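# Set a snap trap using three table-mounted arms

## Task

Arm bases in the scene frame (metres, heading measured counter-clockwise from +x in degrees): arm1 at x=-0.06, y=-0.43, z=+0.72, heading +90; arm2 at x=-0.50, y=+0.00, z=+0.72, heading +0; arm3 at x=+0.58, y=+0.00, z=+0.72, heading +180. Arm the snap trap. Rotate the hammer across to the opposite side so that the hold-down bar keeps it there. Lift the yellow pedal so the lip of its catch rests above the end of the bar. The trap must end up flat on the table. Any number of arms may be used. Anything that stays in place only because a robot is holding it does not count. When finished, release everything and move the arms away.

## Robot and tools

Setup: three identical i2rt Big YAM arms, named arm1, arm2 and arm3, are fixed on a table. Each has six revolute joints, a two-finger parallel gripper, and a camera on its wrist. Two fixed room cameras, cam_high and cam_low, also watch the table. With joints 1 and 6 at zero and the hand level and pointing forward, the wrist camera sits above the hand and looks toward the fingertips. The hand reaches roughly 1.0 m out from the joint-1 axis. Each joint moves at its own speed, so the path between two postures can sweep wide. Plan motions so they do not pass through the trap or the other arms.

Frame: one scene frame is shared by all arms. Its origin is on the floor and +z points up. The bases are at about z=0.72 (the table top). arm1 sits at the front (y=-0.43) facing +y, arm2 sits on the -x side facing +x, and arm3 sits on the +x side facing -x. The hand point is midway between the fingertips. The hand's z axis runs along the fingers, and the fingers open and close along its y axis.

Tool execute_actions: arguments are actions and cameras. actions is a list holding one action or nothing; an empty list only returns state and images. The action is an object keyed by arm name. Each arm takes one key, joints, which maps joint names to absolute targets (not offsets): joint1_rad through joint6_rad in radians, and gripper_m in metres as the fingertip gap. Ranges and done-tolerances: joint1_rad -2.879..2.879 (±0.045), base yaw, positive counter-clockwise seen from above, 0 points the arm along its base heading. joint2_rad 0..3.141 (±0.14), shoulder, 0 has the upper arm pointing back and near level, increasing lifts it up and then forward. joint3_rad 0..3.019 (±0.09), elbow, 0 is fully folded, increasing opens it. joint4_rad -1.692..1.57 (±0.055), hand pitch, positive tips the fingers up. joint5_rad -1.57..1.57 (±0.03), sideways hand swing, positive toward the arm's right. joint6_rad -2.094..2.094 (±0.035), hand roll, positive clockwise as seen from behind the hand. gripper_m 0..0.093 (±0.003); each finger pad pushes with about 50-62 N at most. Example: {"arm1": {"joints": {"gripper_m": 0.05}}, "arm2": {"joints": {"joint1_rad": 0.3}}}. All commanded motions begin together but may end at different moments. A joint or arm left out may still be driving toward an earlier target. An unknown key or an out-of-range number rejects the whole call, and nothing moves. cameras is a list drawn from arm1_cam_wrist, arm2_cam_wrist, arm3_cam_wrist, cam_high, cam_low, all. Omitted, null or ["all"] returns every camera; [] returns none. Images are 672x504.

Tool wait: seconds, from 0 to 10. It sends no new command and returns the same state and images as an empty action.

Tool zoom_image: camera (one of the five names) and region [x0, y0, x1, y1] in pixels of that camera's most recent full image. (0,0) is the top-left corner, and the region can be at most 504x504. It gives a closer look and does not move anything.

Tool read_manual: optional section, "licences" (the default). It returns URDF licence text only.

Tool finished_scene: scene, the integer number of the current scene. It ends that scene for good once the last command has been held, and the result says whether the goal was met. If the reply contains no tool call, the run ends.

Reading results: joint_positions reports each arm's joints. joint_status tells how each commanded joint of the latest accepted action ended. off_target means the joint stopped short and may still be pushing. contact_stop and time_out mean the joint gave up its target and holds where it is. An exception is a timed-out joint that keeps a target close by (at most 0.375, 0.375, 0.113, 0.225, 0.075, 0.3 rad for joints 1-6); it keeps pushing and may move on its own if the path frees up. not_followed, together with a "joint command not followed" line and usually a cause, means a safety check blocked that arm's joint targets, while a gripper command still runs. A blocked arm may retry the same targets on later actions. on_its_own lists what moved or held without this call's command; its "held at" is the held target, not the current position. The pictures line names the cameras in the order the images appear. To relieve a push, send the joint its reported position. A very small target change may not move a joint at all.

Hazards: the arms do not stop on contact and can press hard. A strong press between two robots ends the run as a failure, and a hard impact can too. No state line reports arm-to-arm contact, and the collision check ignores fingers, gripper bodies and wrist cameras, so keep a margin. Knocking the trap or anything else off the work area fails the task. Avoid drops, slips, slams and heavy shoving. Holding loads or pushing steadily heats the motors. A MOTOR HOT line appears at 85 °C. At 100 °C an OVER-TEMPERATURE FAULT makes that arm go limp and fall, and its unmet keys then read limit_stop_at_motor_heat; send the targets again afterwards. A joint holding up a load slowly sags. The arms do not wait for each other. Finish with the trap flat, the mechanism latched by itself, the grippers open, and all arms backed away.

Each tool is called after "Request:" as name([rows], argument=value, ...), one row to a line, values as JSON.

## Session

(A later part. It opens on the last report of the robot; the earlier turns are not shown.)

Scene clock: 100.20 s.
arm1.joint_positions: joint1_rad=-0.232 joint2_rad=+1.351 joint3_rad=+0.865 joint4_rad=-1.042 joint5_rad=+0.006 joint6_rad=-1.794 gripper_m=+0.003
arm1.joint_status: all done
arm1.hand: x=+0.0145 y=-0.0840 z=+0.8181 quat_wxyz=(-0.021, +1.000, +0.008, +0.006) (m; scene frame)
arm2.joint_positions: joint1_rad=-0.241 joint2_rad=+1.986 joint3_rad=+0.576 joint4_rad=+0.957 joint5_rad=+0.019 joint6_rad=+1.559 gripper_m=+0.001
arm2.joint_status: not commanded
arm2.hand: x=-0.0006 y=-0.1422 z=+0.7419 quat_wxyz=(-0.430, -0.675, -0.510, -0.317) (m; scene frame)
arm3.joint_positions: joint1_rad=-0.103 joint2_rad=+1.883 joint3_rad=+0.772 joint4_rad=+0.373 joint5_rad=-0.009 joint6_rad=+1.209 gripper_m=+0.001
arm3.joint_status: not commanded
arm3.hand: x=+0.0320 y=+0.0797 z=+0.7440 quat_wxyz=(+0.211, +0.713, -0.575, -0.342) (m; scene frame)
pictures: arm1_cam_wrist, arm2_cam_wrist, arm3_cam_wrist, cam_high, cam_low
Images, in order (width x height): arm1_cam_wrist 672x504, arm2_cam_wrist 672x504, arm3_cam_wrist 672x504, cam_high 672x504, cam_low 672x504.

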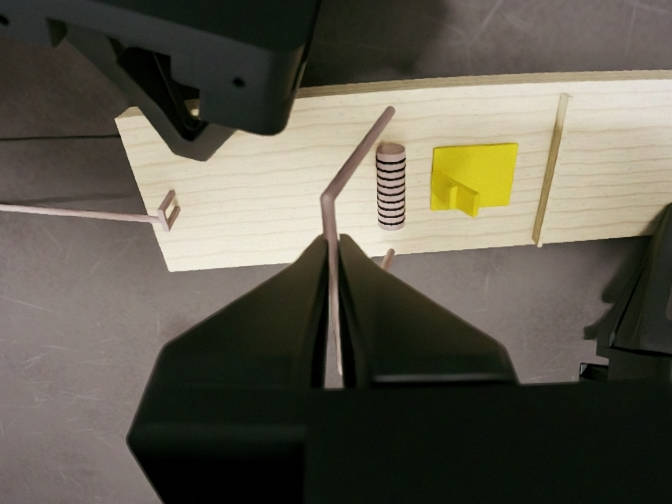

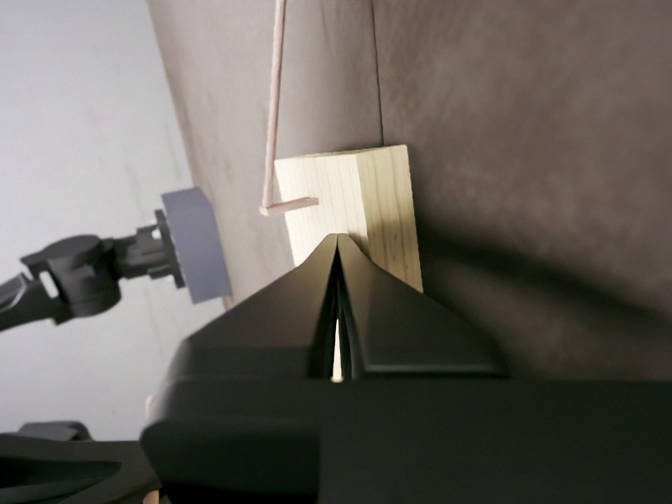

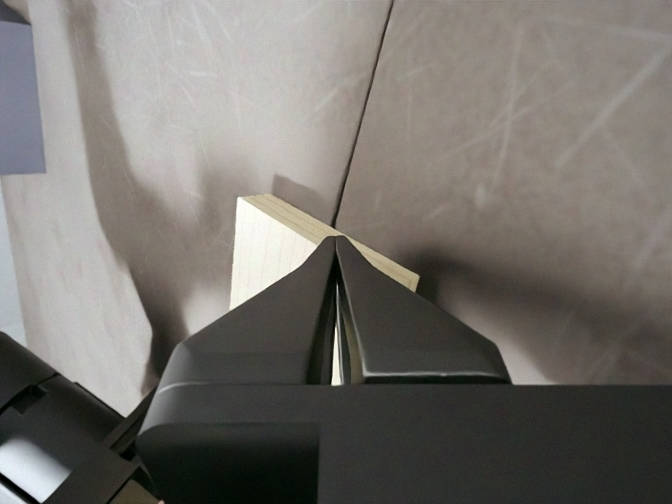

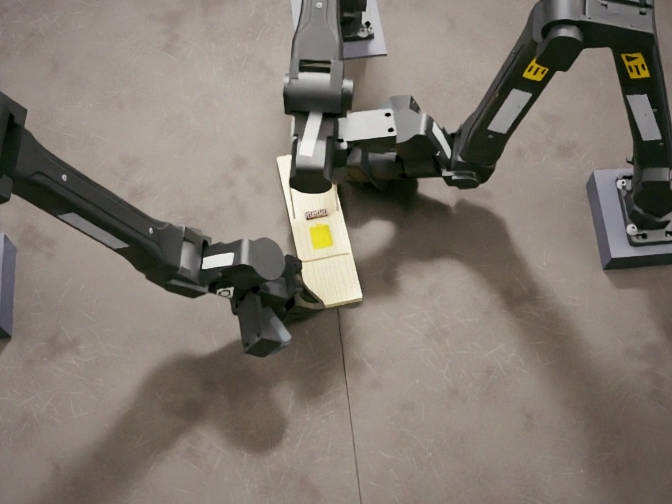

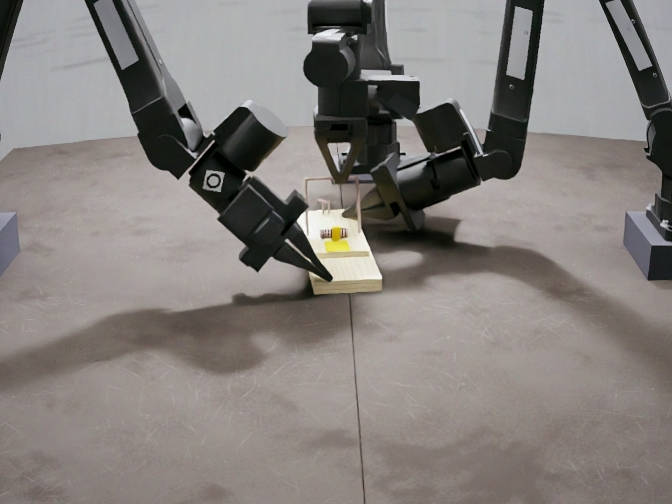

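Request:
execute_actions([
  {"arm2":{"joints":{"joint1_rad":-0.3,"joint2_rad":1.7,"joint3_rad":0.25}},"arm1":{"joints":{"joint1_rad":-0.27,"joint3_rad":0.76}}},
], cameras=[])

Request:
execute_actions([
  {"arm1":{"joints":{"joint1_rad":-0.28,"joint2_rad":1.37,"joint3_rad":0.72,"joint4_rad":-1.02,"joint6_rad":-1.83}},"arm2":{"joints":{"joint2_rad":1.5}}},
], cameras=[])

Request:
execute_actions([
  {"arm1":{"joints":{"joint1_rad":-0.3,"joint2_rad":1.42,"joint3_rad":0.65,"joint4_rad":-0.95}},"arm2":{"joints":{"joint1_rad":0.1}}},
], cameras=[])

Request:
execute_actions([
  {"arm1":{"joints":{"joint2_rad":1.47,"joint3_rad":0.63,"joint4_rad":-0.9}},"arm2":{"joints":{"joint2_rad":1.86,"joint3_rad":0.53,"joint4_rad":0.9}}},
], cameras=[])

Request:
execute_actions([
  {"arm2":{"joints":{"joint2_rad":2.07,"joint3_rad":0.53}}},
], cameras=[])

Request:
execute_actions([
  {"arm3":{"joints":{"joint2_rad":1.69,"joint3_rad":0.645,"joint4_rad":0.3,"joint6_rad":1.75,"gripper_m":0.018}}},
], cameras=[])

Request:
execute_actions([
  {"arm3":{"joints":{"joint1_rad":0.22}}},
], cameras=[])

Request:
execute_actions([
  {"arm3":{"joints":{"joint2_rad":1.8,"joint3_rad":0.715,"joint4_rad":0.35}}},
])

Scene clock: 103.90 s.
arm1.joint_positions: joint1_rad=-0.242 joint2_rad=+1.336 joint3_rad=+0.825 joint4_rad=-1.042 joint5_rad=+0.001 joint6_rad=-1.795 gripper_m=+0.003
arm1.joint_status: all done
arm1.hand: x=+0.0137 y=-0.1009 z=+0.8090 quat_wxyz=(-0.009, +1.000, +0.003, +0.001) (m; scene frame)
arm2.joint_positions: joint1_rad=-0.295 joint2_rad=+1.705 joint3_rad=+0.242 joint4_rad=+0.906 joint5_rad=+0.002 joint6_rad=+1.559 gripper_m=+0.001
arm2.joint_status: all done
arm2.hand: x=-0.1310 y=-0.1250 z=+0.7628 quat_wxyz=(-0.397, -0.707, -0.511, -0.285) (m; scene frame)
arm3.joint_positions: joint1_rad=-0.100 joint2_rad=+1.883 joint3_rad=+0.772 joint4_rad=+0.373 joint5_rad=-0.011 joint6_rad=+1.209 gripper_m=+0.001
arm3.joint_status: not commanded
arm3.hand: x=+0.0318 y=+0.0780 z=+0.7440 quat_wxyz=(+0.212, +0.714, -0.574, -0.341) (m; scene frame)
pictures: none
No camera images: the call's "cameras" was empty. Leave "cameras" out to get every camera's image.

Scene clock: 104.77 s.
arm1.joint_positions: joint1_rad=-0.255 joint2_rad=+1.329 joint3_rad=+0.779 joint4_rad=-1.014 joint5_rad=+0.000 joint6_rad=-1.836 gripper_m=+0.003
arm1.joint_status: all done
arm1.hand: x=+0.0149 y=-0.1145 z=+0.7958 quat_wxyz=(-0.003, +1.000, +0.017, -0.001) (m; scene frame)
arm2.joint_positions: joint1_rad=-0.295 joint2_rad=+1.500 joint3_rad=+0.242 joint4_rad=+0.905 joint5_rad=+0.002 joint6_rad=+1.559 gripper_m=+0.001
arm2.joint_status: all done
arm2.hand: x=-0.1114 y=-0.1323 z=+0.8406 quat_wxyz=(-0.468, -0.663, -0.479, -0.335) (m; scene frame)
arm3.joint_positions: joint1_rad=-0.100 joint2_rad=+1.883 joint3_rad=+0.772 joint4_rad=+0.373 joint5_rad=-0.011 joint6_rad=+1.209 gripper_m=+0.001
arm3.joint_status: not commanded
arm3.hand: x=+0.0318 y=+0.0780 z=+0.7440 quat_wxyz=(+0.212, +0.714, -0.574, -0.341) (m; scene frame)
pictures: none
No camera images: the call's "cameras" was empty. Leave "cameras" out to get every camera's image.

Scene clock: 105.80 s.
arm1.joint_positions: joint1_rad=-0.274 joint2_rad=+1.367 joint3_rad=+0.712 joint4_rad=-0.936 joint5_rad=-0.005 joint6_rad=-1.849 gripper_m=+0.003
arm1.joint_status: all done
arm1.hand: x=+0.0164 y=-0.1298 z=+0.7635 quat_wxyz=(+0.009, +1.000, +0.014, -0.006) (m; scene frame)
arm2.joint_positions: joint1_rad=+0.094 joint2_rad=+1.500 joint3_rad=+0.242 joint4_rad=+0.905 joint5_rad=+0.003 joint6_rad=+1.559 gripper_m=+0.001
arm2.joint_status: all done
arm2.hand: x=-0.0904 y=+0.0248 z=+0.8416 quat_wxyz=(-0.396, -0.557, -0.598, -0.418) (m; scene frame)
arm3.joint_positions: joint1_rad=-0.100 joint2_rad=+1.883 joint3_rad=+0.772 joint4_rad=+0.373 joint5_rad=-0.011 joint6_rad=+1.209 gripper_m=+0.001
arm3.joint_status: not commanded
arm3.hand: x=+0.0318 y=+0.0780 z=+0.7440 quat_wxyz=(+0.212, +0.714, -0.573, -0.341) (m; scene frame)
pictures: none
No camera images: the call's "cameras" was empty. Leave "cameras" out to get every camera's image.

Scene clock: 106.90 s.
arm1.joint_positions: joint1_rad=-0.275 joint2_rad=+1.396 joint3_rad=+0.695 joint4_rad=-0.897 joint5_rad=-0.004 joint6_rad=-1.850 gripper_m=+0.003
arm1.joint_status: all done
arm1.hand: x=+0.0165 y=-0.1316 z=+0.7500 quat_wxyz=(+0.013, +1.000, +0.014, -0.007) (m; scene frame)
arm2.joint_positions: joint1_rad=+0.094 joint2_rad=+1.866 joint3_rad=+0.518 joint4_rad=+0.905 joint5_rad=+0.003 joint6_rad=+1.559 gripper_m=+0.001
arm2.joint_status: all done
arm2.hand: x=+0.0029 y=+0.0311 z=+0.7734 quat_wxyz=(-0.371, -0.574, -0.616, -0.391) (m; scene frame)
arm3.joint_positions: joint1_rad=-0.100 joint2_rad=+1.883 joint3_rad=+0.772 joint4_rad=+0.373 joint5_rad=-0.011 joint6_rad=+1.209 gripper_m=+0.001
arm3.joint_status: not commanded
arm3.hand: x=+0.0318 y=+0.0780 z=+0.7440 quat_wxyz=(+0.212, +0.714, -0.573, -0.341) (m; scene frame)
pictures: none
No camera images: the call's "cameras" was empty. Leave "cameras" out to get every camera's image.

Scene clock: 107.77 s.
arm1.joint_positions: joint1_rad=-0.275 joint2_rad=+1.396 joint3_rad=+0.695 joint4_rad=-0.897 joint5_rad=-0.003 joint6_rad=-1.850 gripper_m=+0.003
arm1.joint_status: not commanded
arm1.hand: x=+0.0165 y=-0.1316 z=+0.7500 quat_wxyz=(+0.013, +1.000, +0.014, -0.007) (m; scene frame)
arm2.joint_positions: joint1_rad=+0.094 joint2_rad=+1.964 joint3_rad=+0.526 joint4_rad=+0.965 joint5_rad=+0.003 joint6_rad=+1.560 gripper_m=+0.001
arm2.joint_status: all done
arm2.hand: x=-0.0014 y=+0.0309 z=+0.7416 quat_wxyz=(-0.362, -0.580, -0.622, -0.382) (m; scene frame)
arm3.joint_positions: joint1_rad=-0.100 joint2_rad=+1.883 joint3_rad=+0.772 joint4_rad=+0.373 joint5_rad=-0.011 joint6_rad=+1.209 gripper_m=+0.001
arm3.joint_status: not commanded
arm3.hand: x=+0.0317 y=+0.0780 z=+0.7441 quat_wxyz=(+0.212, +0.714, -0.573, -0.341) (m; scene frame)
pictures: none
No camera images: the call's "cameras" was empty. Leave "cameras" out to get every camera's image.

Scene clock: 109.33 s.
arm1.joint_positions: joint1_rad=-0.281 joint2_rad=+1.396 joint3_rad=+0.695 joint4_rad=-0.897 joint5_rad=-0.003 joint6_rad=-1.845 gripper_m=+0.003
arm1.joint_status: not commanded
arm1.hand: x=+0.0182 y=-0.1320 z=+0.7500 quat_wxyz=(+0.013, +1.000, +0.009, -0.007) (m; scene frame)
arm2.joint_positions: joint1_rad=+0.094 joint2_rad=+1.982 joint3_rad=+0.557 joint4_rad=+0.965 joint5_rad=+0.007 joint6_rad=+1.560 gripper_m=+0.001
arm2.joint_status: not commanded
arm2.hand: x=+0.0108 y=+0.0311 z=+0.7418 quat_wxyz=(-0.367, -0.578, -0.618, -0.385) (m; scene frame)
arm3.joint_positions: joint1_rad=-0.103 joint2_rad=+1.707 joint3_rad=+0.640 joint4_rad=+0.304 joint5_rad=-0.003 joint6_rad=+1.742 gripper_m=+0.018
arm3.joint_status: all done
arm3.hand: x=+0.0826 y=+0.0734 z=+0.7743 quat_wxyz=(+0.284, +0.539, -0.747, -0.269) (m; scene frame)
pictures: none
No camera images: the call's "cameras" was empty. Leave "cameras" out to get every camera's image.

Scene clock: 110.43 s.
arm1.joint_positions: joint1_rad=-0.281 joint2_rad=+1.396 joint3_rad=+0.695 joint4_rad=-0.897 joint5_rad=-0.003 joint6_rad=-1.845 gripper_m=+0.003
arm1.joint_status: not commanded
arm1.hand: x=+0.0182 y=-0.1320 z=+0.7500 quat_wxyz=(+0.013, +1.000, +0.009, -0.007) (m; scene frame)
arm2.joint_positions: joint1_rad=+0.094 joint2_rad=+1.982 joint3_rad=+0.557 joint4_rad=+0.965 joint5_rad=+0.007 joint6_rad=+1.560 gripper_m=+0.001
arm2.joint_status: not commanded
arm2.hand: x=+0.0108 y=+0.0311 z=+0.7418 quat_wxyz=(-0.367, -0.578, -0.618, -0.385) (m; scene frame)
arm3.joint_positions: joint1_rad=+0.228 joint2_rad=+1.707 joint3_rad=+0.640 joint4_rad=+0.304 joint5_rad=+0.000 joint6_rad=+1.742 gripper_m=+0.018
arm3.joint_status: all done
arm3.hand: x=+0.0855 y=-0.0914 z=+0.7760 quat_wxyz=(+0.325, +0.653, -0.648, -0.220) (m; scene frame)
pictures: none
No camera images: the call's "cameras" was empty. Leave "cameras" out to get every camera's image.

Scene clock: 111.27 s.
arm1.joint_positions: joint1_rad=-0.281 joint2_rad=+1.396 joint3_rad=+0.695 joint4_rad=-0.897 joint5_rad=-0.003 joint6_rad=-1.845 gripper_m=+0.003
arm1.joint_status: not commanded
arm1.hand: x=+0.0182 y=-0.1320 z=+0.7500 quat_wxyz=(+0.013, +1.000, +0.009, -0.007) (m; scene frame)
arm2.joint_positions: joint1_rad=+0.094 joint2_rad=+1.982 joint3_rad=+0.557 joint4_rad=+0.965 joint5_rad=+0.007 joint6_rad=+1.560 gripper_m=+0.001
arm2.joint_status: not commanded
arm2.hand: x=+0.0108 y=+0.0311 z=+0.7418 quat_wxyz=(-0.367, -0.578, -0.618, -0.385) (m; scene frame)
arm3.joint_positions: joint1_rad=+0.228 joint2_rad=+1.788 joint3_rad=+0.683 joint4_rad=+0.334 joint5_rad=+0.000 joint6_rad=+1.742 gripper_m=+0.018
arm3.joint_status: all done
arm3.hand: x=+0.0708 y=-0.0943 z=+0.7572 quat_wxyz=(+0.322, +0.654, -0.649, -0.218) (m; scene frame)
pictures: arm1_cam_wrist, arm2_cam_wrist, arm3_cam_wrist, cam_high, cam_low
Images, in order (width x height): arm1_cam_wrist 672x504, arm2_cam_wrist 672x504, arm3_cam_wrist 672x504, cam_high 672x504, cam_low 672x504.

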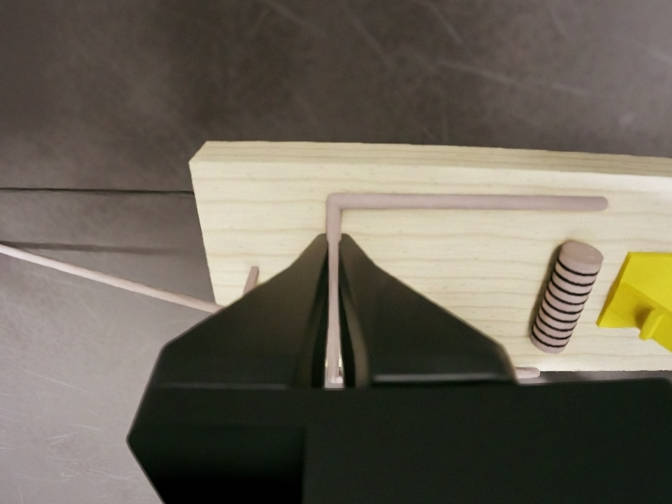

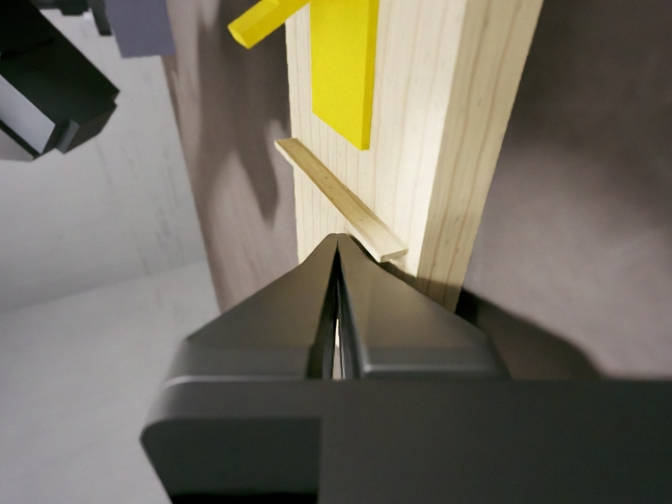

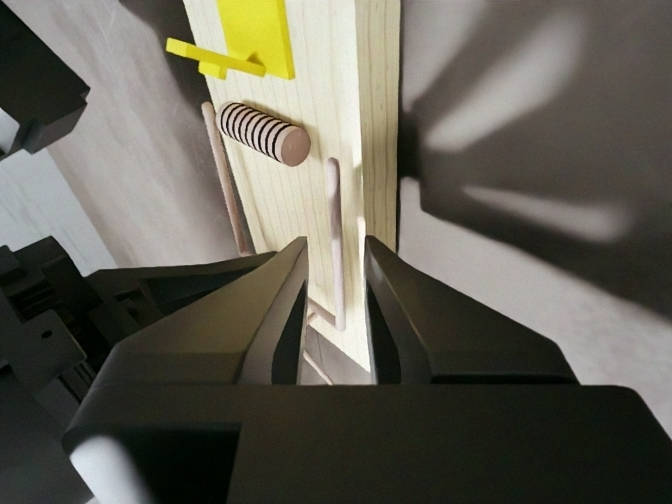

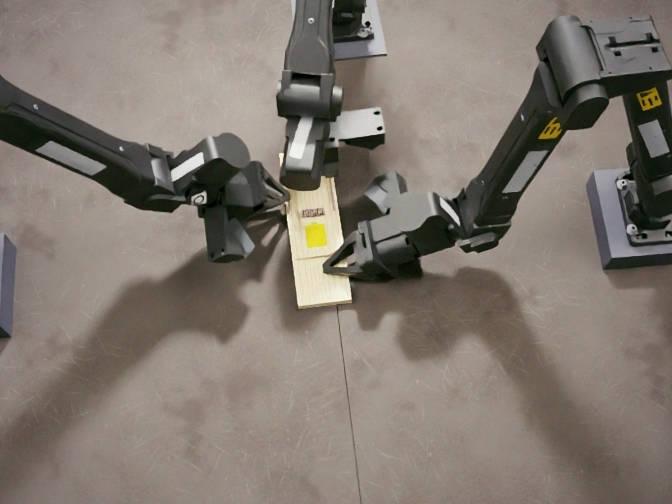

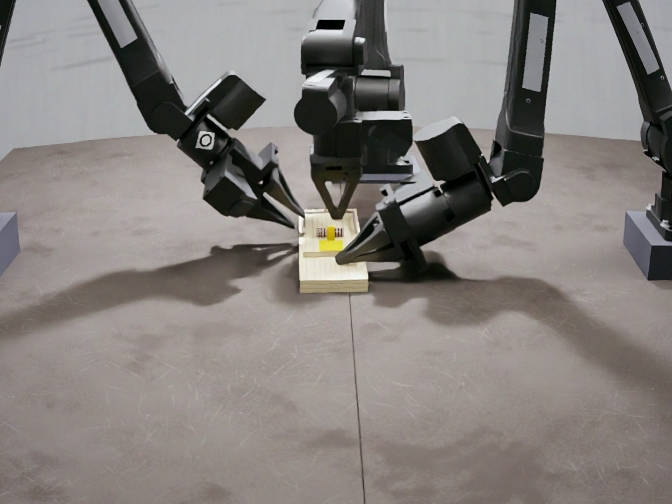

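Request:
execute_actions([
  {"arm3":{"joints":{"joint2_rad":1.835,"joint3_rad":0.755,"gripper_m":0.012}},"arm2":{"joints":{"joint3_rad":0.5}}},
], cameras=["arm3_cam_wrist","arm1_cam_wrist"])

Request:
execute_actions([
  {"arm3":{"joints":{"gripper_m":0}}},
], cameras=["arm3_cam_wrist"])

Scene clock: 112.17 s.
arm1.joint_positions: joint1_rad=-0.281 joint2_rad=+1.396 joint3_rad=+0.695 joint4_rad=-0.897 joint5_rad=-0.003 joint6_rad=-1.844 gripper_m=+0.003
arm1.joint_status: not commanded
arm1.hand: x=+0.0182 y=-0.1320 z=+0.7500 quat_wxyz=(+0.013, +1.000, +0.008, -0.007) (m; scene frame)
arm2.joint_positions: joint1_rad=+0.094 joint2_rad=+1.982 joint3_rad=+0.556 joint4_rad=+0.965 joint5_rad=+0.007 joint6_rad=+1.560 gripper_m=+0.001
arm2.joint_status: all done
arm2.hand: x=+0.0104 y=+0.0311 z=+0.7416 quat_wxyz=(-0.367, -0.578, -0.619, -0.385) (m; scene frame)
arm3.joint_positions: joint1_rad=+0.227 joint2_rad=+1.816 joint3_rad=+0.712 joint4_rad=+0.334 joint5_rad=+0.000 joint6_rad=+1.743 gripper_m=+0.012
arm3.joint_status: all done
arm3.hand: x=+0.0609 y=-0.0960 z=+0.7530 quat_wxyz=(+0.322, +0.654, -0.649, -0.218) (m; scene frame)
pictures: arm1_cam_wrist, arm3_cam_wrist
Images, in order (width x height): arm1_cam_wrist 672x504, arm3_cam_wrist 672x504.

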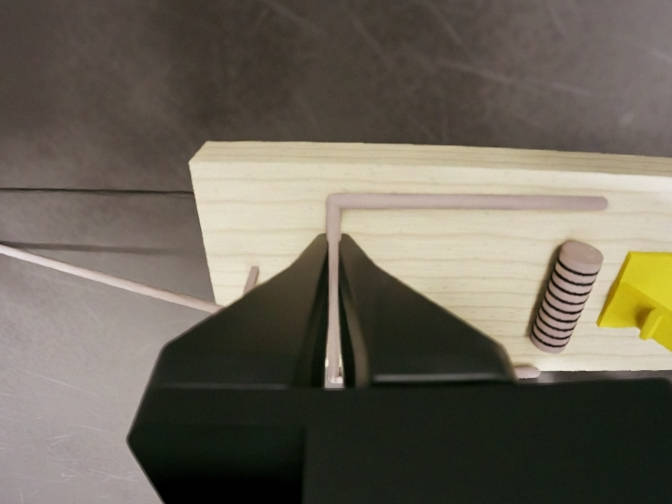

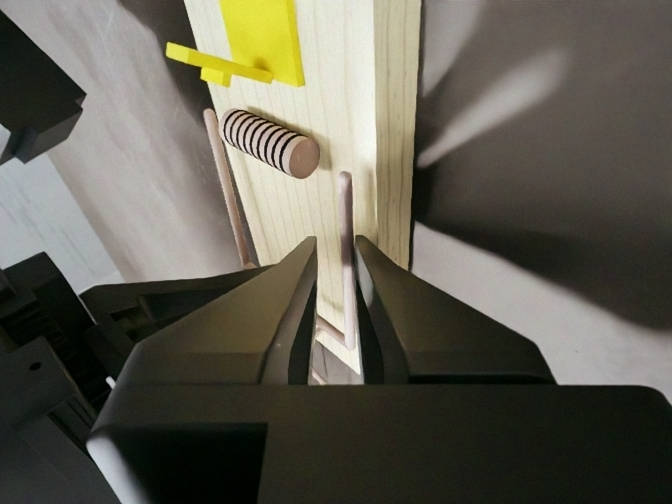

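Scene clock: 112.60 s.
arm1.joint_positions: joint1_rad=-0.281 joint2_rad=+1.396 joint3_rad=+0.695 joint4_rad=-0.897 joint5_rad=-0.003 joint6_rad=-1.843 gripper_m=+0.003
arm1.joint_status: not commanded
arm1.hand: x=+0.0182 y=-0.1320 z=+0.7500 quat_wxyz=(+0.013, +1.000, +0.008, -0.007) (m; scene frame)
arm2.joint_positions: joint1_rad=+0.094 joint2_rad=+1.982 joint3_rad=+0.556 joint4_rad=+0.965 joint5_rad=+0.007 joint6_rad=+1.560 gripper_m=+0.001
arm2.joint_status: not commanded
arm2.hand: x=+0.0104 y=+0.0311 z=+0.7416 quat_wxyz=(-0.367, -0.578, -0.619, -0.385) (m; scene frame)
arm3.joint_positions: joint1_rad=+0.227 joint2_rad=+1.820 joint3_rad=+0.712 joint4_rad=+0.333 joint5_rad=-0.002 joint6_rad=+1.743 gripper_m=+0.002
arm3.joint_status: all done
arm3.hand: x=+0.0618 y=-0.0961 z=+0.7507 quat_wxyz=(+0.321, +0.654, -0.650, -0.216) (m; scene frame)
pictures: arm3_cam_wrist
Images, in order (width x height): arm3_cam_wrist 672x504.

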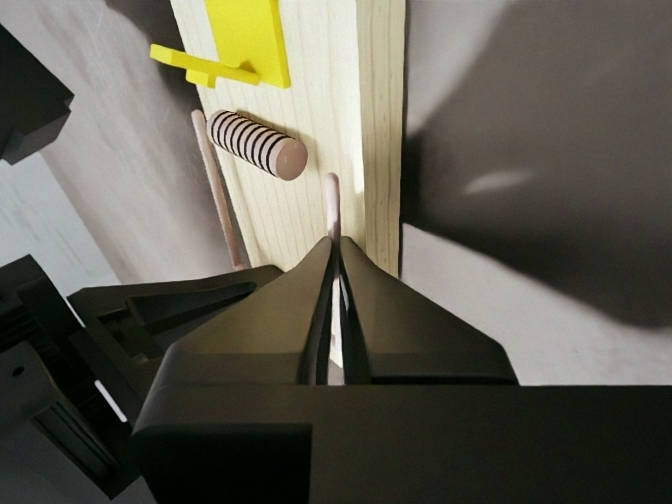

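Request:
execute_actions([
  {"arm3":{"joints":{"gripper_m":0.012,"joint2_rad":1.85,"joint3_rad":0.785}}},
], cameras=["arm3_cam_wrist"])

Request:
execute_actions([
  {"arm3":{"joints":{"gripper_m":0}}},
], cameras=[])

Request:
execute_actions([
  {"arm3":{"joints":{"joint2_rad":1.95,"joint3_rad":0.69}}},
], cameras=["arm3_cam_wrist","arm1_cam_wrist"])

Scene clock: 113.33 s.
arm1.joint_positions: joint1_rad=-0.281 joint2_rad=+1.396 joint3_rad=+0.695 joint4_rad=-0.897 joint5_rad=-0.003 joint6_rad=-1.843 gripper_m=+0.003
arm1.joint_status: not commanded
arm1.hand: x=+0.0182 y=-0.1320 z=+0.7500 quat_wxyz=(+0.013, +1.000, +0.007, -0.007) (m; scene frame)
arm2.joint_positions: joint1_rad=+0.094 joint2_rad=+1.982 joint3_rad=+0.556 joint4_rad=+0.965 joint5_rad=+0.007 joint6_rad=+1.560 gripper_m=+0.001
arm2.joint_status: not commanded
arm2.hand: x=+0.0104 y=+0.0311 z=+0.7416 quat_wxyz=(-0.367, -0.578, -0.619, -0.385) (m; scene frame)
arm3.joint_positions: joint1_rad=+0.227 joint2_rad=+1.825 joint3_rad=+0.720 joint4_rad=+0.333 joint5_rad=-0.002 joint6_rad=+1.743 gripper_m=+0.012
arm3.joint_status: all done
arm3.hand: x=+0.0584 y=-0.0965 z=+0.7511 quat_wxyz=(+0.322, +0.654, -0.650, -0.217) (m; scene frame)
pictures: arm3_cam_wrist
Images, in order (width x height): arm3_cam_wrist 672x504.

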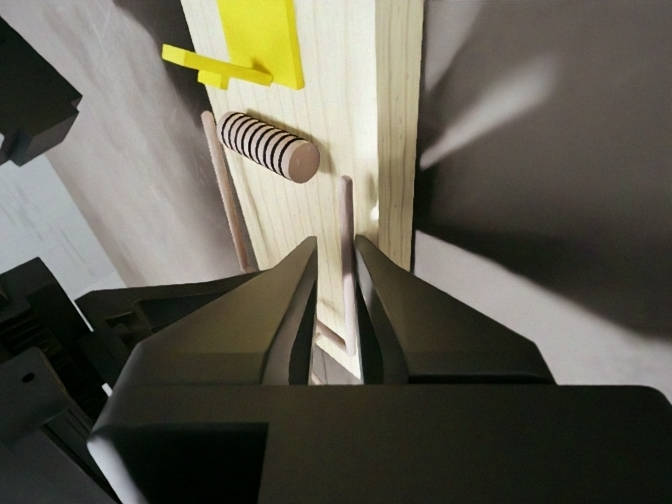

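Scene clock: 113.77 s.
arm1.joint_positions: joint1_rad=-0.281 joint2_rad=+1.396 joint3_rad=+0.695 joint4_rad=-0.897 joint5_rad=-0.005 joint6_rad=-1.842 gripper_m=+0.003
arm1.joint_status: not commanded
arm1.hand: x=+0.0180 y=-0.1320 z=+0.7500 quat_wxyz=(+0.013, +1.000, +0.007, -0.007) (m; scene frame)
arm2.joint_positions: joint1_rad=+0.094 joint2_rad=+1.982 joint3_rad=+0.555 joint4_rad=+0.965 joint5_rad=+0.007 joint6_rad=+1.560 gripper_m=+0.001
arm2.joint_status: not commanded
arm2.hand: x=+0.0101 y=+0.0311 z=+0.7414 quat_wxyz=(-0.366, -0.579, -0.619, -0.385) (m; scene frame)
arm3.joint_positions: joint1_rad=+0.227 joint2_rad=+1.827 joint3_rad=+0.720 joint4_rad=+0.330 joint5_rad=-0.003 joint6_rad=+1.742 gripper_m=+0.002
arm3.joint_status: all done
arm3.hand: x=+0.0595 y=-0.0966 z=+0.7493 quat_wxyz=(+0.320, +0.655, -0.650, -0.215) (m; scene frame)
pictures: none
No camera images: the call's "cameras" was empty. Leave "cameras" out to get every camera's image.

Scene clock: 114.50 s.
arm1.joint_positions: joint1_rad=-0.281 joint2_rad=+1.396 joint3_rad=+0.695 joint4_rad=-0.897 joint5_rad=-0.005 joint6_rad=-1.842 gripper_m=+0.003
arm1.joint_status: not commanded
arm1.hand: x=+0.0180 y=-0.1320 z=+0.7500 quat_wxyz=(+0.013, +1.000, +0.007, -0.007) (m; scene frame)
arm2.joint_positions: joint1_rad=+0.094 joint2_rad=+1.982 joint3_rad=+0.555 joint4_rad=+0.965 joint5_rad=+0.007 joint6_rad=+1.560 gripper_m=+0.001
arm2.joint_status: not commanded
arm2.hand: x=+0.0101 y=+0.0311 z=+0.7414 quat_wxyz=(-0.366, -0.579, -0.619, -0.385) (m; scene frame)
arm3.joint_positions: joint1_rad=+0.227 joint2_rad=+1.839 joint3_rad=+0.705 joint4_rad=+0.371 joint5_rad=-0.003 joint6_rad=+1.739 gripper_m=+0.002
arm3.joint_status: all done
arm3.hand: x=+0.0620 y=-0.0962 z=+0.7457 quat_wxyz=(+0.325, +0.654, -0.647, -0.219) (m; scene frame)
pictures: arm1_cam_wrist, arm3_cam_wrist
Images, in order (width x height): arm1_cam_wrist 672x504, arm3_cam_wrist 672x504.

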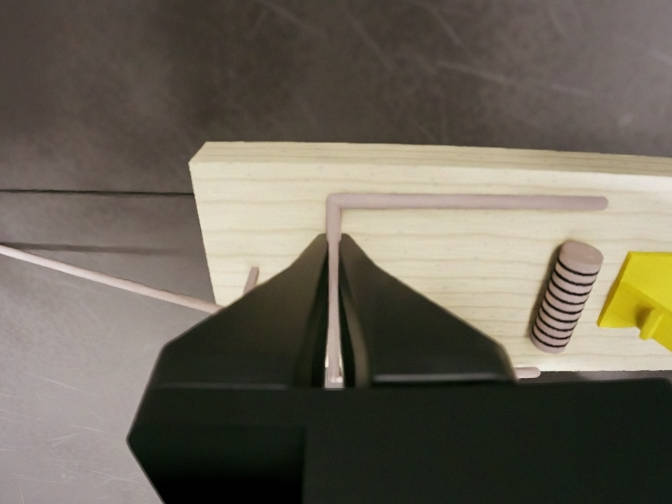

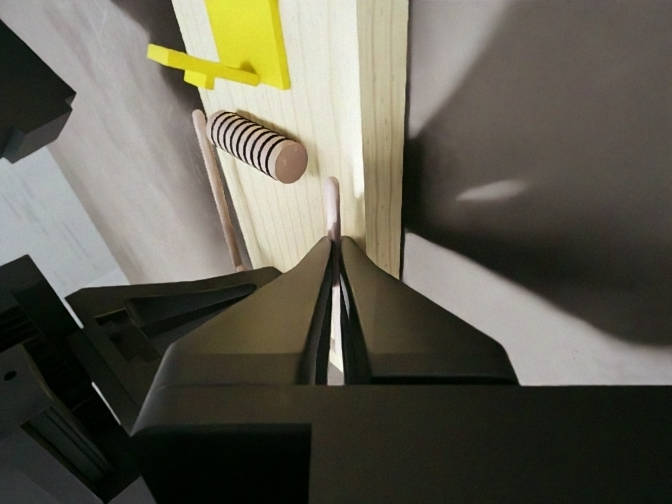

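Request:
execute_actions([
  {"arm3":{"joints":{"joint3_rad":0.73}},"arm1":{"joints":{"joint1_rad":-0.281,"joint3_rad":0.695,"joint2_rad":1.42,"gripper_m":0.012}}},
], cameras=["arm1_cam_wrist"])

Request:
execute_actions([
  {"arm1":{"joints":{"joint2_rad":1.25,"joint3_rad":0.76,"joint4_rad":-1.07}}},
], cameras=["arm1_cam_wrist"])

Request:
execute_actions([
  {"arm1":{"joints":{"joint1_rad":-0.45,"joint2_rad":1.095,"joint3_rad":0.61,"joint4_rad":-1.1,"joint6_rad":-0.45,"gripper_m":0.03}}},
], cameras=["arm1_cam_wrist","cam_high"])

Scene clock: 115.73 s.
arm1.joint_positions: joint1_rad=-0.280 joint2_rad=+1.390 joint3_rad=+0.695 joint4_rad=-0.905 joint5_rad=-0.002 joint6_rad=-1.842 gripper_m=+0.012
arm1.joint_status: all done
arm1.hand: x=+0.0176 y=-0.1334 z=+0.7516 quat_wxyz=(+0.014, +1.000, +0.008, -0.006) (m; scene frame)
arm2.joint_positions: joint1_rad=+0.094 joint2_rad=+1.982 joint3_rad=+0.555 joint4_rad=+0.965 joint5_rad=+0.007 joint6_rad=+1.560 gripper_m=+0.001
arm2.joint_status: not commanded
arm2.hand: x=+0.0099 y=+0.0311 z=+0.7413 quat_wxyz=(-0.366, -0.579, -0.619, -0.385) (m; scene frame)
arm3.joint_positions: joint1_rad=+0.227 joint2_rad=+1.836 joint3_rad=+0.705 joint4_rad=+0.374 joint5_rad=-0.004 joint6_rad=+1.746 gripper_m=+0.002
arm3.joint_status: all done
arm3.hand: x=+0.0611 y=-0.0964 z=+0.7474 quat_wxyz=(+0.328, +0.651, -0.648, -0.219) (m; scene frame)
pictures: arm1_cam_wrist
Images, in order (width x height): arm1_cam_wrist 672x504.

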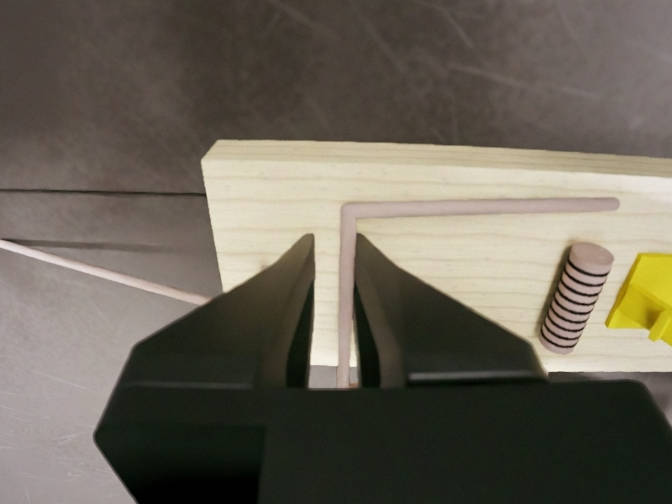

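Scene clock: 116.70 s.
arm1.joint_positions: joint1_rad=-0.280 joint2_rad=+1.243 joint3_rad=+0.725 joint4_rad=-1.054 joint5_rad=+0.007 joint6_rad=-1.842 gripper_m=+0.012
arm1.joint_status: all done
arm1.hand: x=+0.0165 y=-0.1441 z=+0.8030 quat_wxyz=(+0.001, +1.000, +0.008, +0.002) (m; scene frame)
arm2.joint_positions: joint1_rad=+0.094 joint2_rad=+1.981 joint3_rad=+0.549 joint4_rad=+0.970 joint5_rad=+0.012 joint6_rad=+1.560 gripper_m=+0.001
arm2.joint_status: not commanded
arm2.hand: x=+0.0078 y=+0.0300 z=+0.7412 quat_wxyz=(-0.368, -0.580, -0.618, -0.383) (m; scene frame)
arm3.joint_positions: joint1_rad=+0.227 joint2_rad=+1.840 joint3_rad=+0.716 joint4_rad=+0.378 joint5_rad=-0.007 joint6_rad=+1.794 gripper_m=+0.002
arm3.joint_status: not commanded
arm3.hand: x=+0.0552 y=-0.0981 z=+0.7504 quat_wxyz=(+0.339, +0.634, -0.661, -0.213) (m; scene frame)
pictures: arm1_cam_wrist
Images, in order (width x height): arm1_cam_wrist 672x504.

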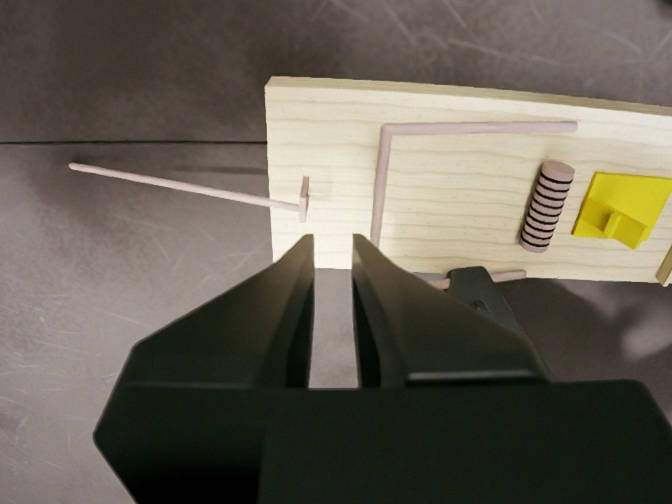

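Scene clock: 118.77 s.
arm1.joint_positions: joint1_rad=-0.449 joint2_rad=+1.095 joint3_rad=+0.614 joint4_rad=-1.089 joint5_rad=+0.008 joint6_rad=-0.467 gripper_m=+0.030
arm1.joint_status: all done
arm1.hand: x=+0.0438 y=-0.2053 z=+0.8024 quat_wxyz=(-0.001, +0.722, -0.692, +0.003) (m; scene frame)
arm2.joint_positions: joint1_rad=+0.094 joint2_rad=+1.981 joint3_rad=+0.549 joint4_rad=+0.970 joint5_rad=+0.012 joint6_rad=+1.560 gripper_m=+0.001
arm2.joint_status: not commanded
arm2.hand: x=+0.0078 y=+0.0300 z=+0.7412 quat_wxyz=(-0.368, -0.580, -0.618, -0.383) (m; scene frame)
arm3.joint_positions: joint1_rad=+0.227 joint2_rad=+1.840 joint3_rad=+0.716 joint4_rad=+0.378 joint5_rad=-0.007 joint6_rad=+1.794 gripper_m=+0.002
arm3.joint_status: not commanded
arm3.hand: x=+0.0552 y=-0.0981 z=+0.7504 quat_wxyz=(+0.339, +0.634, -0.661, -0.213) (m; scene frame)
pictures: arm1_cam_wrist, cam_high
Images, in order (width x height): arm1_cam_wrist 672x504, cam_high 672x504.

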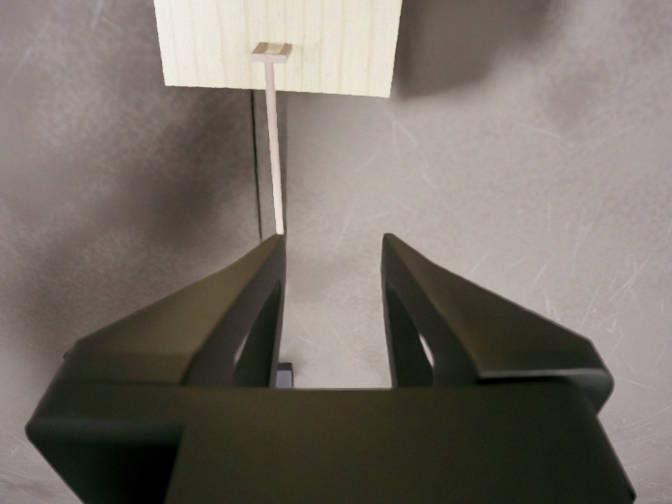

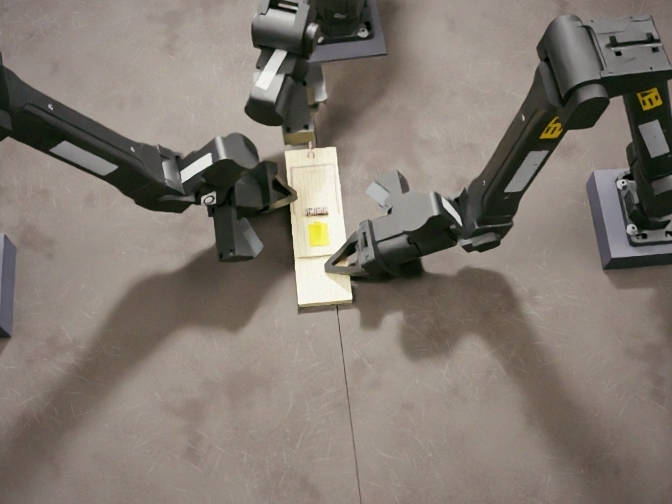

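Request:
execute_actions([
  {"arm1":{"joints":{"joint1_rad":-0.385,"joint6_rad":-0.4}}},
], cameras=[])

Request:
execute_actions([
  {"arm1":{"joints":{"joint2_rad":1.216,"joint3_rad":0.51,"joint4_rad":-0.885}}},
], cameras=["arm1_cam_wrist"])

Request:
execute_actions([
  {"arm1":{"joints":{"gripper_m":0.002}}},
], cameras=["arm1_cam_wrist"])

Scene clock: 119.97 s.
arm1.joint_positions: joint1_rad=-0.389 joint2_rad=+1.095 joint3_rad=+0.614 joint4_rad=-1.089 joint5_rad=+0.008 joint6_rad=-0.417 gripper_m=+0.030
arm1.joint_status: all done
arm1.hand: x=+0.0302 y=-0.1995 z=+0.8024 quat_wxyz=(-0.001, +0.725, -0.688, +0.003) (m; scene frame)
arm2.joint_positions: joint1_rad=+0.094 joint2_rad=+1.981 joint3_rad=+0.549 joint4_rad=+0.970 joint5_rad=+0.012 joint6_rad=+1.560 gripper_m=+0.001
arm2.joint_status: not commanded
arm2.hand: x=+0.0078 y=+0.0300 z=+0.7412 quat_wxyz=(-0.368, -0.580, -0.618, -0.383) (m; scene frame)
arm3.joint_positions: joint1_rad=+0.227 joint2_rad=+1.840 joint3_rad=+0.716 joint4_rad=+0.378 joint5_rad=-0.007 joint6_rad=+1.794 gripper_m=+0.002
arm3.joint_status: not commanded
arm3.hand: x=+0.0552 y=-0.0981 z=+0.7504 quat_wxyz=(+0.339, +0.634, -0.661, -0.213) (m; scene frame)
pictures: none
No camera images: the call's "cameras" was empty. Leave "cameras" out to get every camera's image.

Scene clock: 120.90 s.
arm1.joint_positions: joint1_rad=-0.389 joint2_rad=+1.224 joint3_rad=+0.507 joint4_rad=-0.902 joint5_rad=+0.008 joint6_rad=-0.416 gripper_m=+0.030
arm1.joint_status: all done
arm1.hand: x=+0.0248 y=-0.2130 z=+0.7401 quat_wxyz=(+0.022, +0.725, -0.688, +0.012) (m; scene frame)
arm2.joint_positions: joint1_rad=+0.094 joint2_rad=+1.981 joint3_rad=+0.549 joint4_rad=+0.970 joint5_rad=+0.012 joint6_rad=+1.560 gripper_m=+0.001
arm2.joint_status: not commanded
arm2.hand: x=+0.0078 y=+0.0300 z=+0.7412 quat_wxyz=(-0.368, -0.580, -0.618, -0.383) (m; scene frame)
arm3.joint_positions: joint1_rad=+0.227 joint2_rad=+1.840 joint3_rad=+0.716 joint4_rad=+0.378 joint5_rad=-0.007 joint6_rad=+1.794 gripper_m=+0.002
arm3.joint_status: not commanded
arm3.hand: x=+0.0552 y=-0.0981 z=+0.7504 quat_wxyz=(+0.339, +0.634, -0.661, -0.213) (m; scene frame)
pictures: arm1_cam_wrist
Images, in order (width x height): arm1_cam_wrist 672x504.

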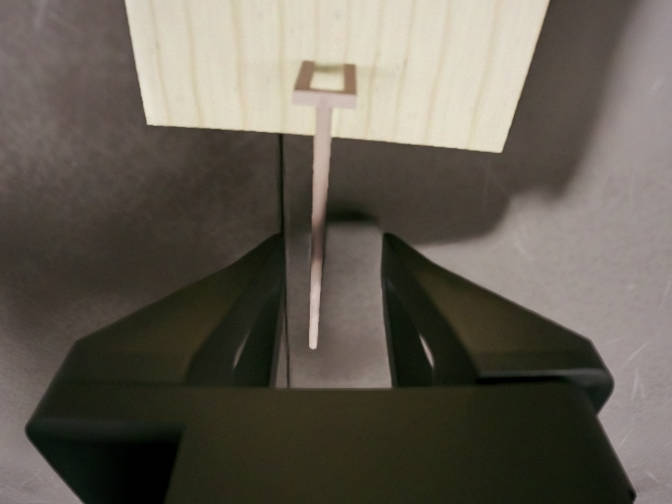

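Scene clock: 121.57 s.
arm1.joint_positions: joint1_rad=-0.384 joint2_rad=+1.224 joint3_rad=+0.506 joint4_rad=-0.902 joint5_rad=-0.004 joint6_rad=-0.400 gripper_m=+0.003
arm1.joint_status: all done
arm1.hand: x=+0.0218 y=-0.2122 z=+0.7398 quat_wxyz=(+0.024, +0.721, -0.693, +0.007) (m; scene frame)
arm2.joint_positions: joint1_rad=+0.094 joint2_rad=+1.980 joint3_rad=+0.548 joint4_rad=+0.970 joint5_rad=+0.012 joint6_rad=+1.560 gripper_m=+0.001
arm2.joint_status: not commanded
arm2.hand: x=+0.0075 y=+0.0300 z=+0.7411 quat_wxyz=(-0.368, -0.580, -0.618, -0.383) (m; scene frame)
arm3.joint_positions: joint1_rad=+0.227 joint2_rad=+1.840 joint3_rad=+0.716 joint4_rad=+0.378 joint5_rad=-0.007 joint6_rad=+1.794 gripper_m=+0.002
arm3.joint_status: not commanded
arm3.hand: x=+0.0552 y=-0.0981 z=+0.7504 quat_wxyz=(+0.339, +0.634, -0.661, -0.213) (m; scene frame)
pictures: arm1_cam_wrist
Images, in order (width x height): arm1_cam_wrist 672x504.

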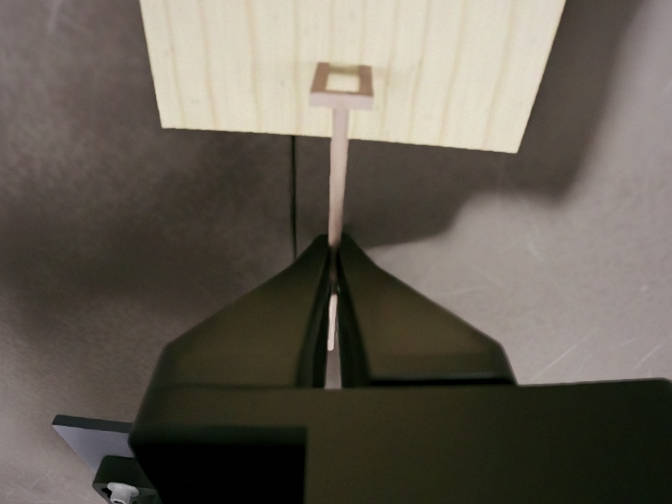

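Request:
execute_actions([
  {"arm1":{"joints":{"joint1_rad":-0.36,"joint2_rad":1.09,"joint3_rad":0.625,"joint4_rad":-1.09,"joint6_rad":-0.37,"gripper_m":0.003}}},
], cameras=["arm1_cam_wrist"])

Request:
execute_actions([
  {"arm1":{"joints":{"joint1_rad":-0.32,"joint2_rad":1.17,"joint3_rad":0.74,"joint4_rad":-1.11,"joint6_rad":-0.33}}},
], cameras=["cam_low"])

Request:
execute_actions([
  {"arm1":{"joints":{"joint1_rad":-0.29,"joint2_rad":1.27,"joint3_rad":0.79,"joint4_rad":-1.07,"joint6_rad":-0.3}}},
], cameras=["arm1_cam_wrist","cam_low","arm3_cam_wrist"])

Scene clock: 122.97 s.
arm1.joint_positions: joint1_rad=-0.364 joint2_rad=+1.096 joint3_rad=+0.571 joint4_rad=-1.062 joint5_rad=+0.006 joint6_rad=-0.365 gripper_m=+0.003
arm1.joint_status: all done
arm1.hand: x=+0.0201 y=-0.2083 z=+0.7881 quat_wxyz=(+0.007, +0.716, -0.698, +0.005) (m; scene frame)
arm2.joint_positions: joint1_rad=+0.094 joint2_rad=+1.980 joint3_rad=+0.548 joint4_rad=+0.970 joint5_rad=+0.012 joint6_rad=+1.560 gripper_m=+0.001
arm2.joint_status: not commanded
arm2.hand: x=+0.0074 y=+0.0300 z=+0.7412 quat_wxyz=(-0.368, -0.580, -0.618, -0.383) (m; scene frame)
arm3.joint_positions: joint1_rad=+0.227 joint2_rad=+1.840 joint3_rad=+0.717 joint4_rad=+0.378 joint5_rad=-0.007 joint6_rad=+1.794 gripper_m=+0.002
arm3.joint_status: not commanded
arm3.hand: x=+0.0550 y=-0.0981 z=+0.7502 quat_wxyz=(+0.339, +0.634, -0.662, -0.213) (m; scene frame)
pictures: arm1_cam_wrist
Images, in order (width x height): arm1_cam_wrist 672x504.

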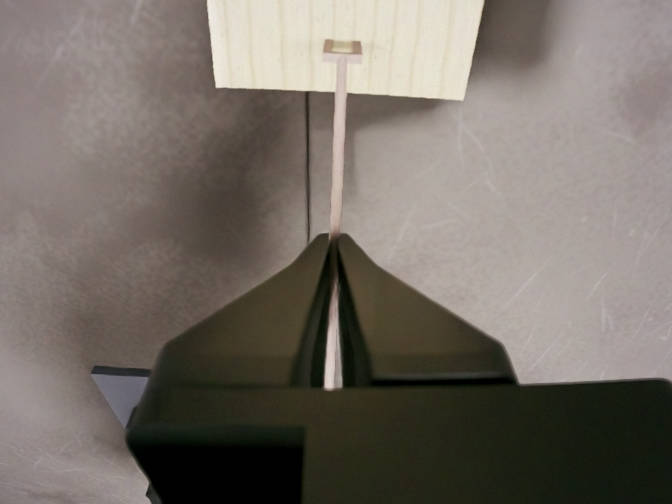

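Scene clock: 124.83 s.
arm1.joint_positions: joint1_rad=-0.334 joint2_rad=+1.169 joint3_rad=+0.643 joint4_rad=-1.144 joint5_rad=+0.020 joint6_rad=-0.322 gripper_m=+0.003
arm1.joint_status: joint3_rad time_out (moved +0.072 of +0.169); the others done
arm1.on_its_own: joint3_rad reads +0.643 and still pushes toward +0.740 since a time_out
arm1.hand: x=+0.0177 y=-0.2005 z=+0.7962 quat_wxyz=(+0.040, +0.711, -0.701, +0.030) (m; scene frame)
arm2.joint_positions: joint1_rad=+0.094 joint2_rad=+1.979 joint3_rad=+0.547 joint4_rad=+0.970 joint5_rad=+0.010 joint6_rad=+1.560 gripper_m=+0.001
arm2.joint_status: not commanded
arm2.hand: x=+0.0069 y=+0.0304 z=+0.7413 quat_wxyz=(-0.367, -0.579, -0.619, -0.384) (m; scene frame)
arm3.joint_positions: joint1_rad=+0.227 joint2_rad=+1.842 joint3_rad=+0.720 joint4_rad=+0.378 joint5_rad=-0.006 joint6_rad=+1.798 gripper_m=+0.002
arm3.joint_status: not commanded
arm3.hand: x=+0.0536 y=-0.0980 z=+0.7505 quat_wxyz=(+0.340, +0.632, -0.663, -0.213) (m; scene frame)
pictures: cam_low
Images, in order (width x height): cam_low 672x504.

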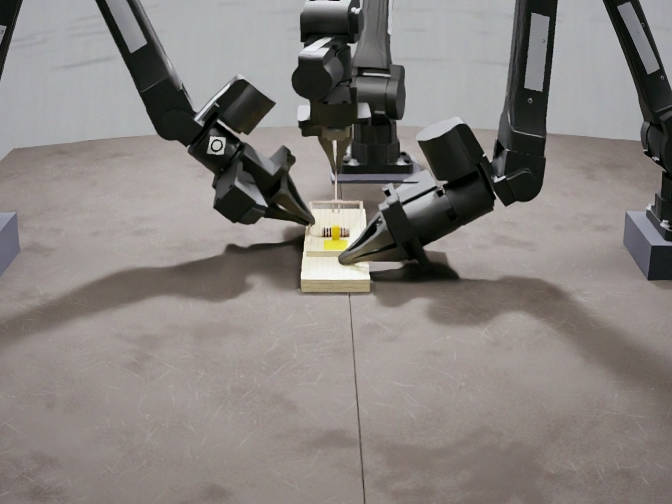

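not run: a stop came earlier in this reply.

Radius is larger than assumed; go higher.

Request:
execute_actions([
  {"arm1":{"joints":{"joint1_rad":-0.345,"joint2_rad":1.07,"joint3_rad":0.72,"joint4_rad":-1.15}}},
], cameras=[])

Request:
execute_actions([
  {"arm1":{"joints":{"joint1_rad":-0.32,"joint2_rad":1.13,"joint3_rad":0.79,"joint4_rad":-1.16}}},
], cameras=[])

Request:
execute_actions([
  {"arm1":{"joints":{"joint1_rad":-0.29,"joint2_rad":1.23,"joint3_rad":0.84,"joint4_rad":-1.12,"joint6_rad":-0.3}}},
], cameras=["arm1_cam_wrist","cam_low","arm3_cam_wrist"])

Scene clock: 125.93 s.
arm1.joint_positions: joint1_rad=-0.336 joint2_rad=+1.111 joint3_rad=+0.649 joint4_rad=-1.129 joint5_rad=+0.005 joint6_rad=-0.321 gripper_m=+0.003
arm1.joint_status: all done
arm1.hand: x=+0.0188 y=-0.1910 z=+0.8110 quat_wxyz=(+0.008, +0.710, -0.704, +0.006) (m; scene frame)
arm2.joint_positions: joint1_rad=+0.094 joint2_rad=+1.979 joint3_rad=+0.545 joint4_rad=+0.970 joint5_rad=+0.012 joint6_rad=+1.560 gripper_m=+0.001
arm2.joint_status: not commanded
arm2.hand: x=+0.0062 y=+0.0299 z=+0.7411 quat_wxyz=(-0.367, -0.580, -0.618, -0.383) (m; scene frame)
arm3.joint_positions: joint1_rad=+0.227 joint2_rad=+1.842 joint3_rad=+0.720 joint4_rad=+0.378 joint5_rad=-0.008 joint6_rad=+1.798 gripper_m=+0.002
arm3.joint_status: not commanded
arm3.hand: x=+0.0536 y=-0.0984 z=+0.7504 quat_wxyz=(+0.340, +0.633, -0.663, -0.213) (m; scene frame)
pictures: none
No camera images: the call's "cameras" was empty. Leave "cameras" out to get every camera's image.

Scene clock: 126.60 s.
arm1.joint_positions: joint1_rad=-0.318 joint2_rad=+1.142 joint3_rad=+0.701 joint4_rad=-1.143 joint5_rad=+0.004 joint6_rad=-0.321 gripper_m=+0.003
arm1.joint_status: all done
arm1.hand: x=+0.0192 y=-0.1736 z=+0.8213 quat_wxyz=(+0.006, +0.717, -0.697, +0.004) (m; scene frame)
arm2.joint_positions: joint1_rad=+0.094 joint2_rad=+1.979 joint3_rad=+0.545 joint4_rad=+0.970 joint5_rad=+0.012 joint6_rad=+1.560 gripper_m=+0.001
arm2.joint_status: not commanded
arm2.hand: x=+0.0062 y=+0.0299 z=+0.7411 quat_wxyz=(-0.367, -0.580, -0.618, -0.383) (m; scene frame)
arm3.joint_positions: joint1_rad=+0.227 joint2_rad=+1.842 joint3_rad=+0.720 joint4_rad=+0.378 joint5_rad=-0.008 joint6_rad=+1.798 gripper_m=+0.002
arm3.joint_status: not commanded
arm3.hand: x=+0.0536 y=-0.0984 z=+0.7504 quat_wxyz=(+0.340, +0.633, -0.663, -0.213) (m; scene frame)
pictures: none
No camera images: the call's "cameras" was empty. Leave "cameras" out to get every camera's image.

Scene clock: 127.30 s.
arm1.joint_positions: joint1_rad=-0.290 joint2_rad=+1.228 joint3_rad=+0.778 joint4_rad=-1.143 joint5_rad=+0.005 joint6_rad=-0.314 gripper_m=+0.003
arm1.joint_status: all done
arm1.hand: x=+0.0193 y=-0.1440 z=+0.8247 quat_wxyz=(+0.010, +0.724, -0.690, +0.007) (m; scene frame)
arm2.joint_positions: joint1_rad=+0.094 joint2_rad=+1.979 joint3_rad=+0.545 joint4_rad=+0.970 joint5_rad=+0.012 joint6_rad=+1.560 gripper_m=+0.001
arm2.joint_status: not commanded
arm2.hand: x=+0.0062 y=+0.0299 z=+0.7411 quat_wxyz=(-0.367, -0.580, -0.618, -0.383) (m; scene frame)
arm3.joint_positions: joint1_rad=+0.227 joint2_rad=+1.842 joint3_rad=+0.720 joint4_rad=+0.378 joint5_rad=-0.008 joint6_rad=+1.798 gripper_m=+0.002
arm3.joint_status: not commanded
arm3.hand: x=+0.0536 y=-0.0984 z=+0.7504 quat_wxyz=(+0.340, +0.633, -0.663, -0.213) (m; scene frame)
pictures: arm1_cam_wrist, arm3_cam_wrist, cam_low
Images, in order (width x height): arm1_cam_wrist 672x504, arm3_cam_wrist 672x504, cam_low 672x504.

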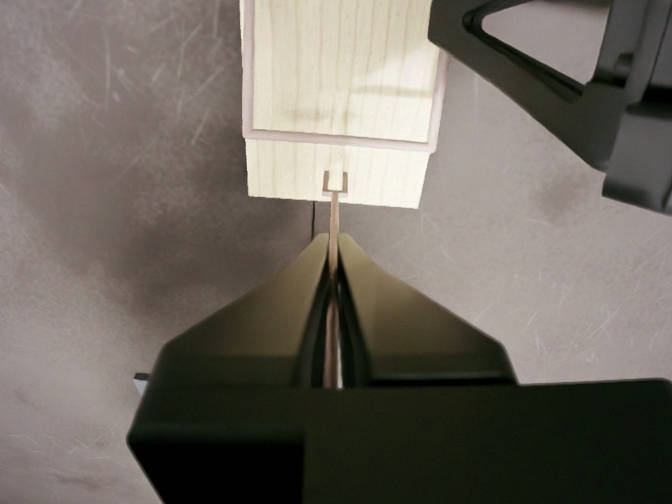

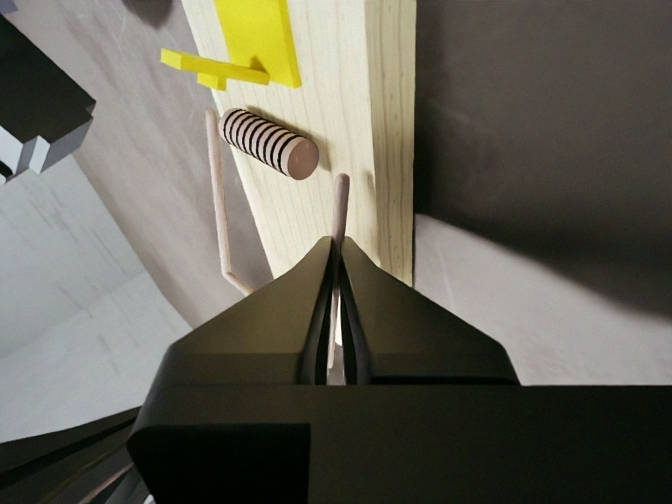

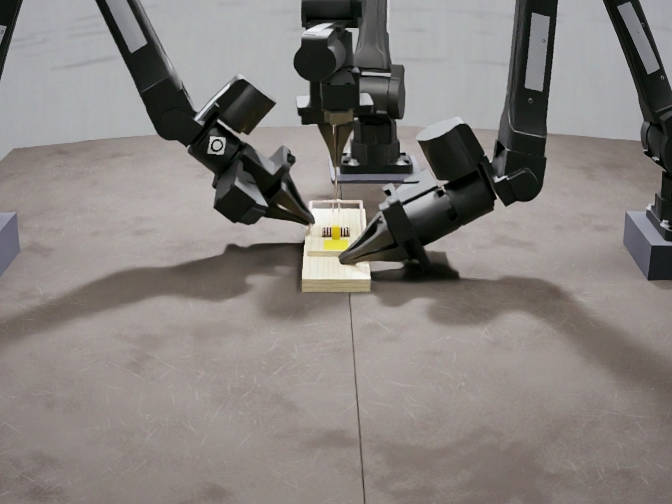

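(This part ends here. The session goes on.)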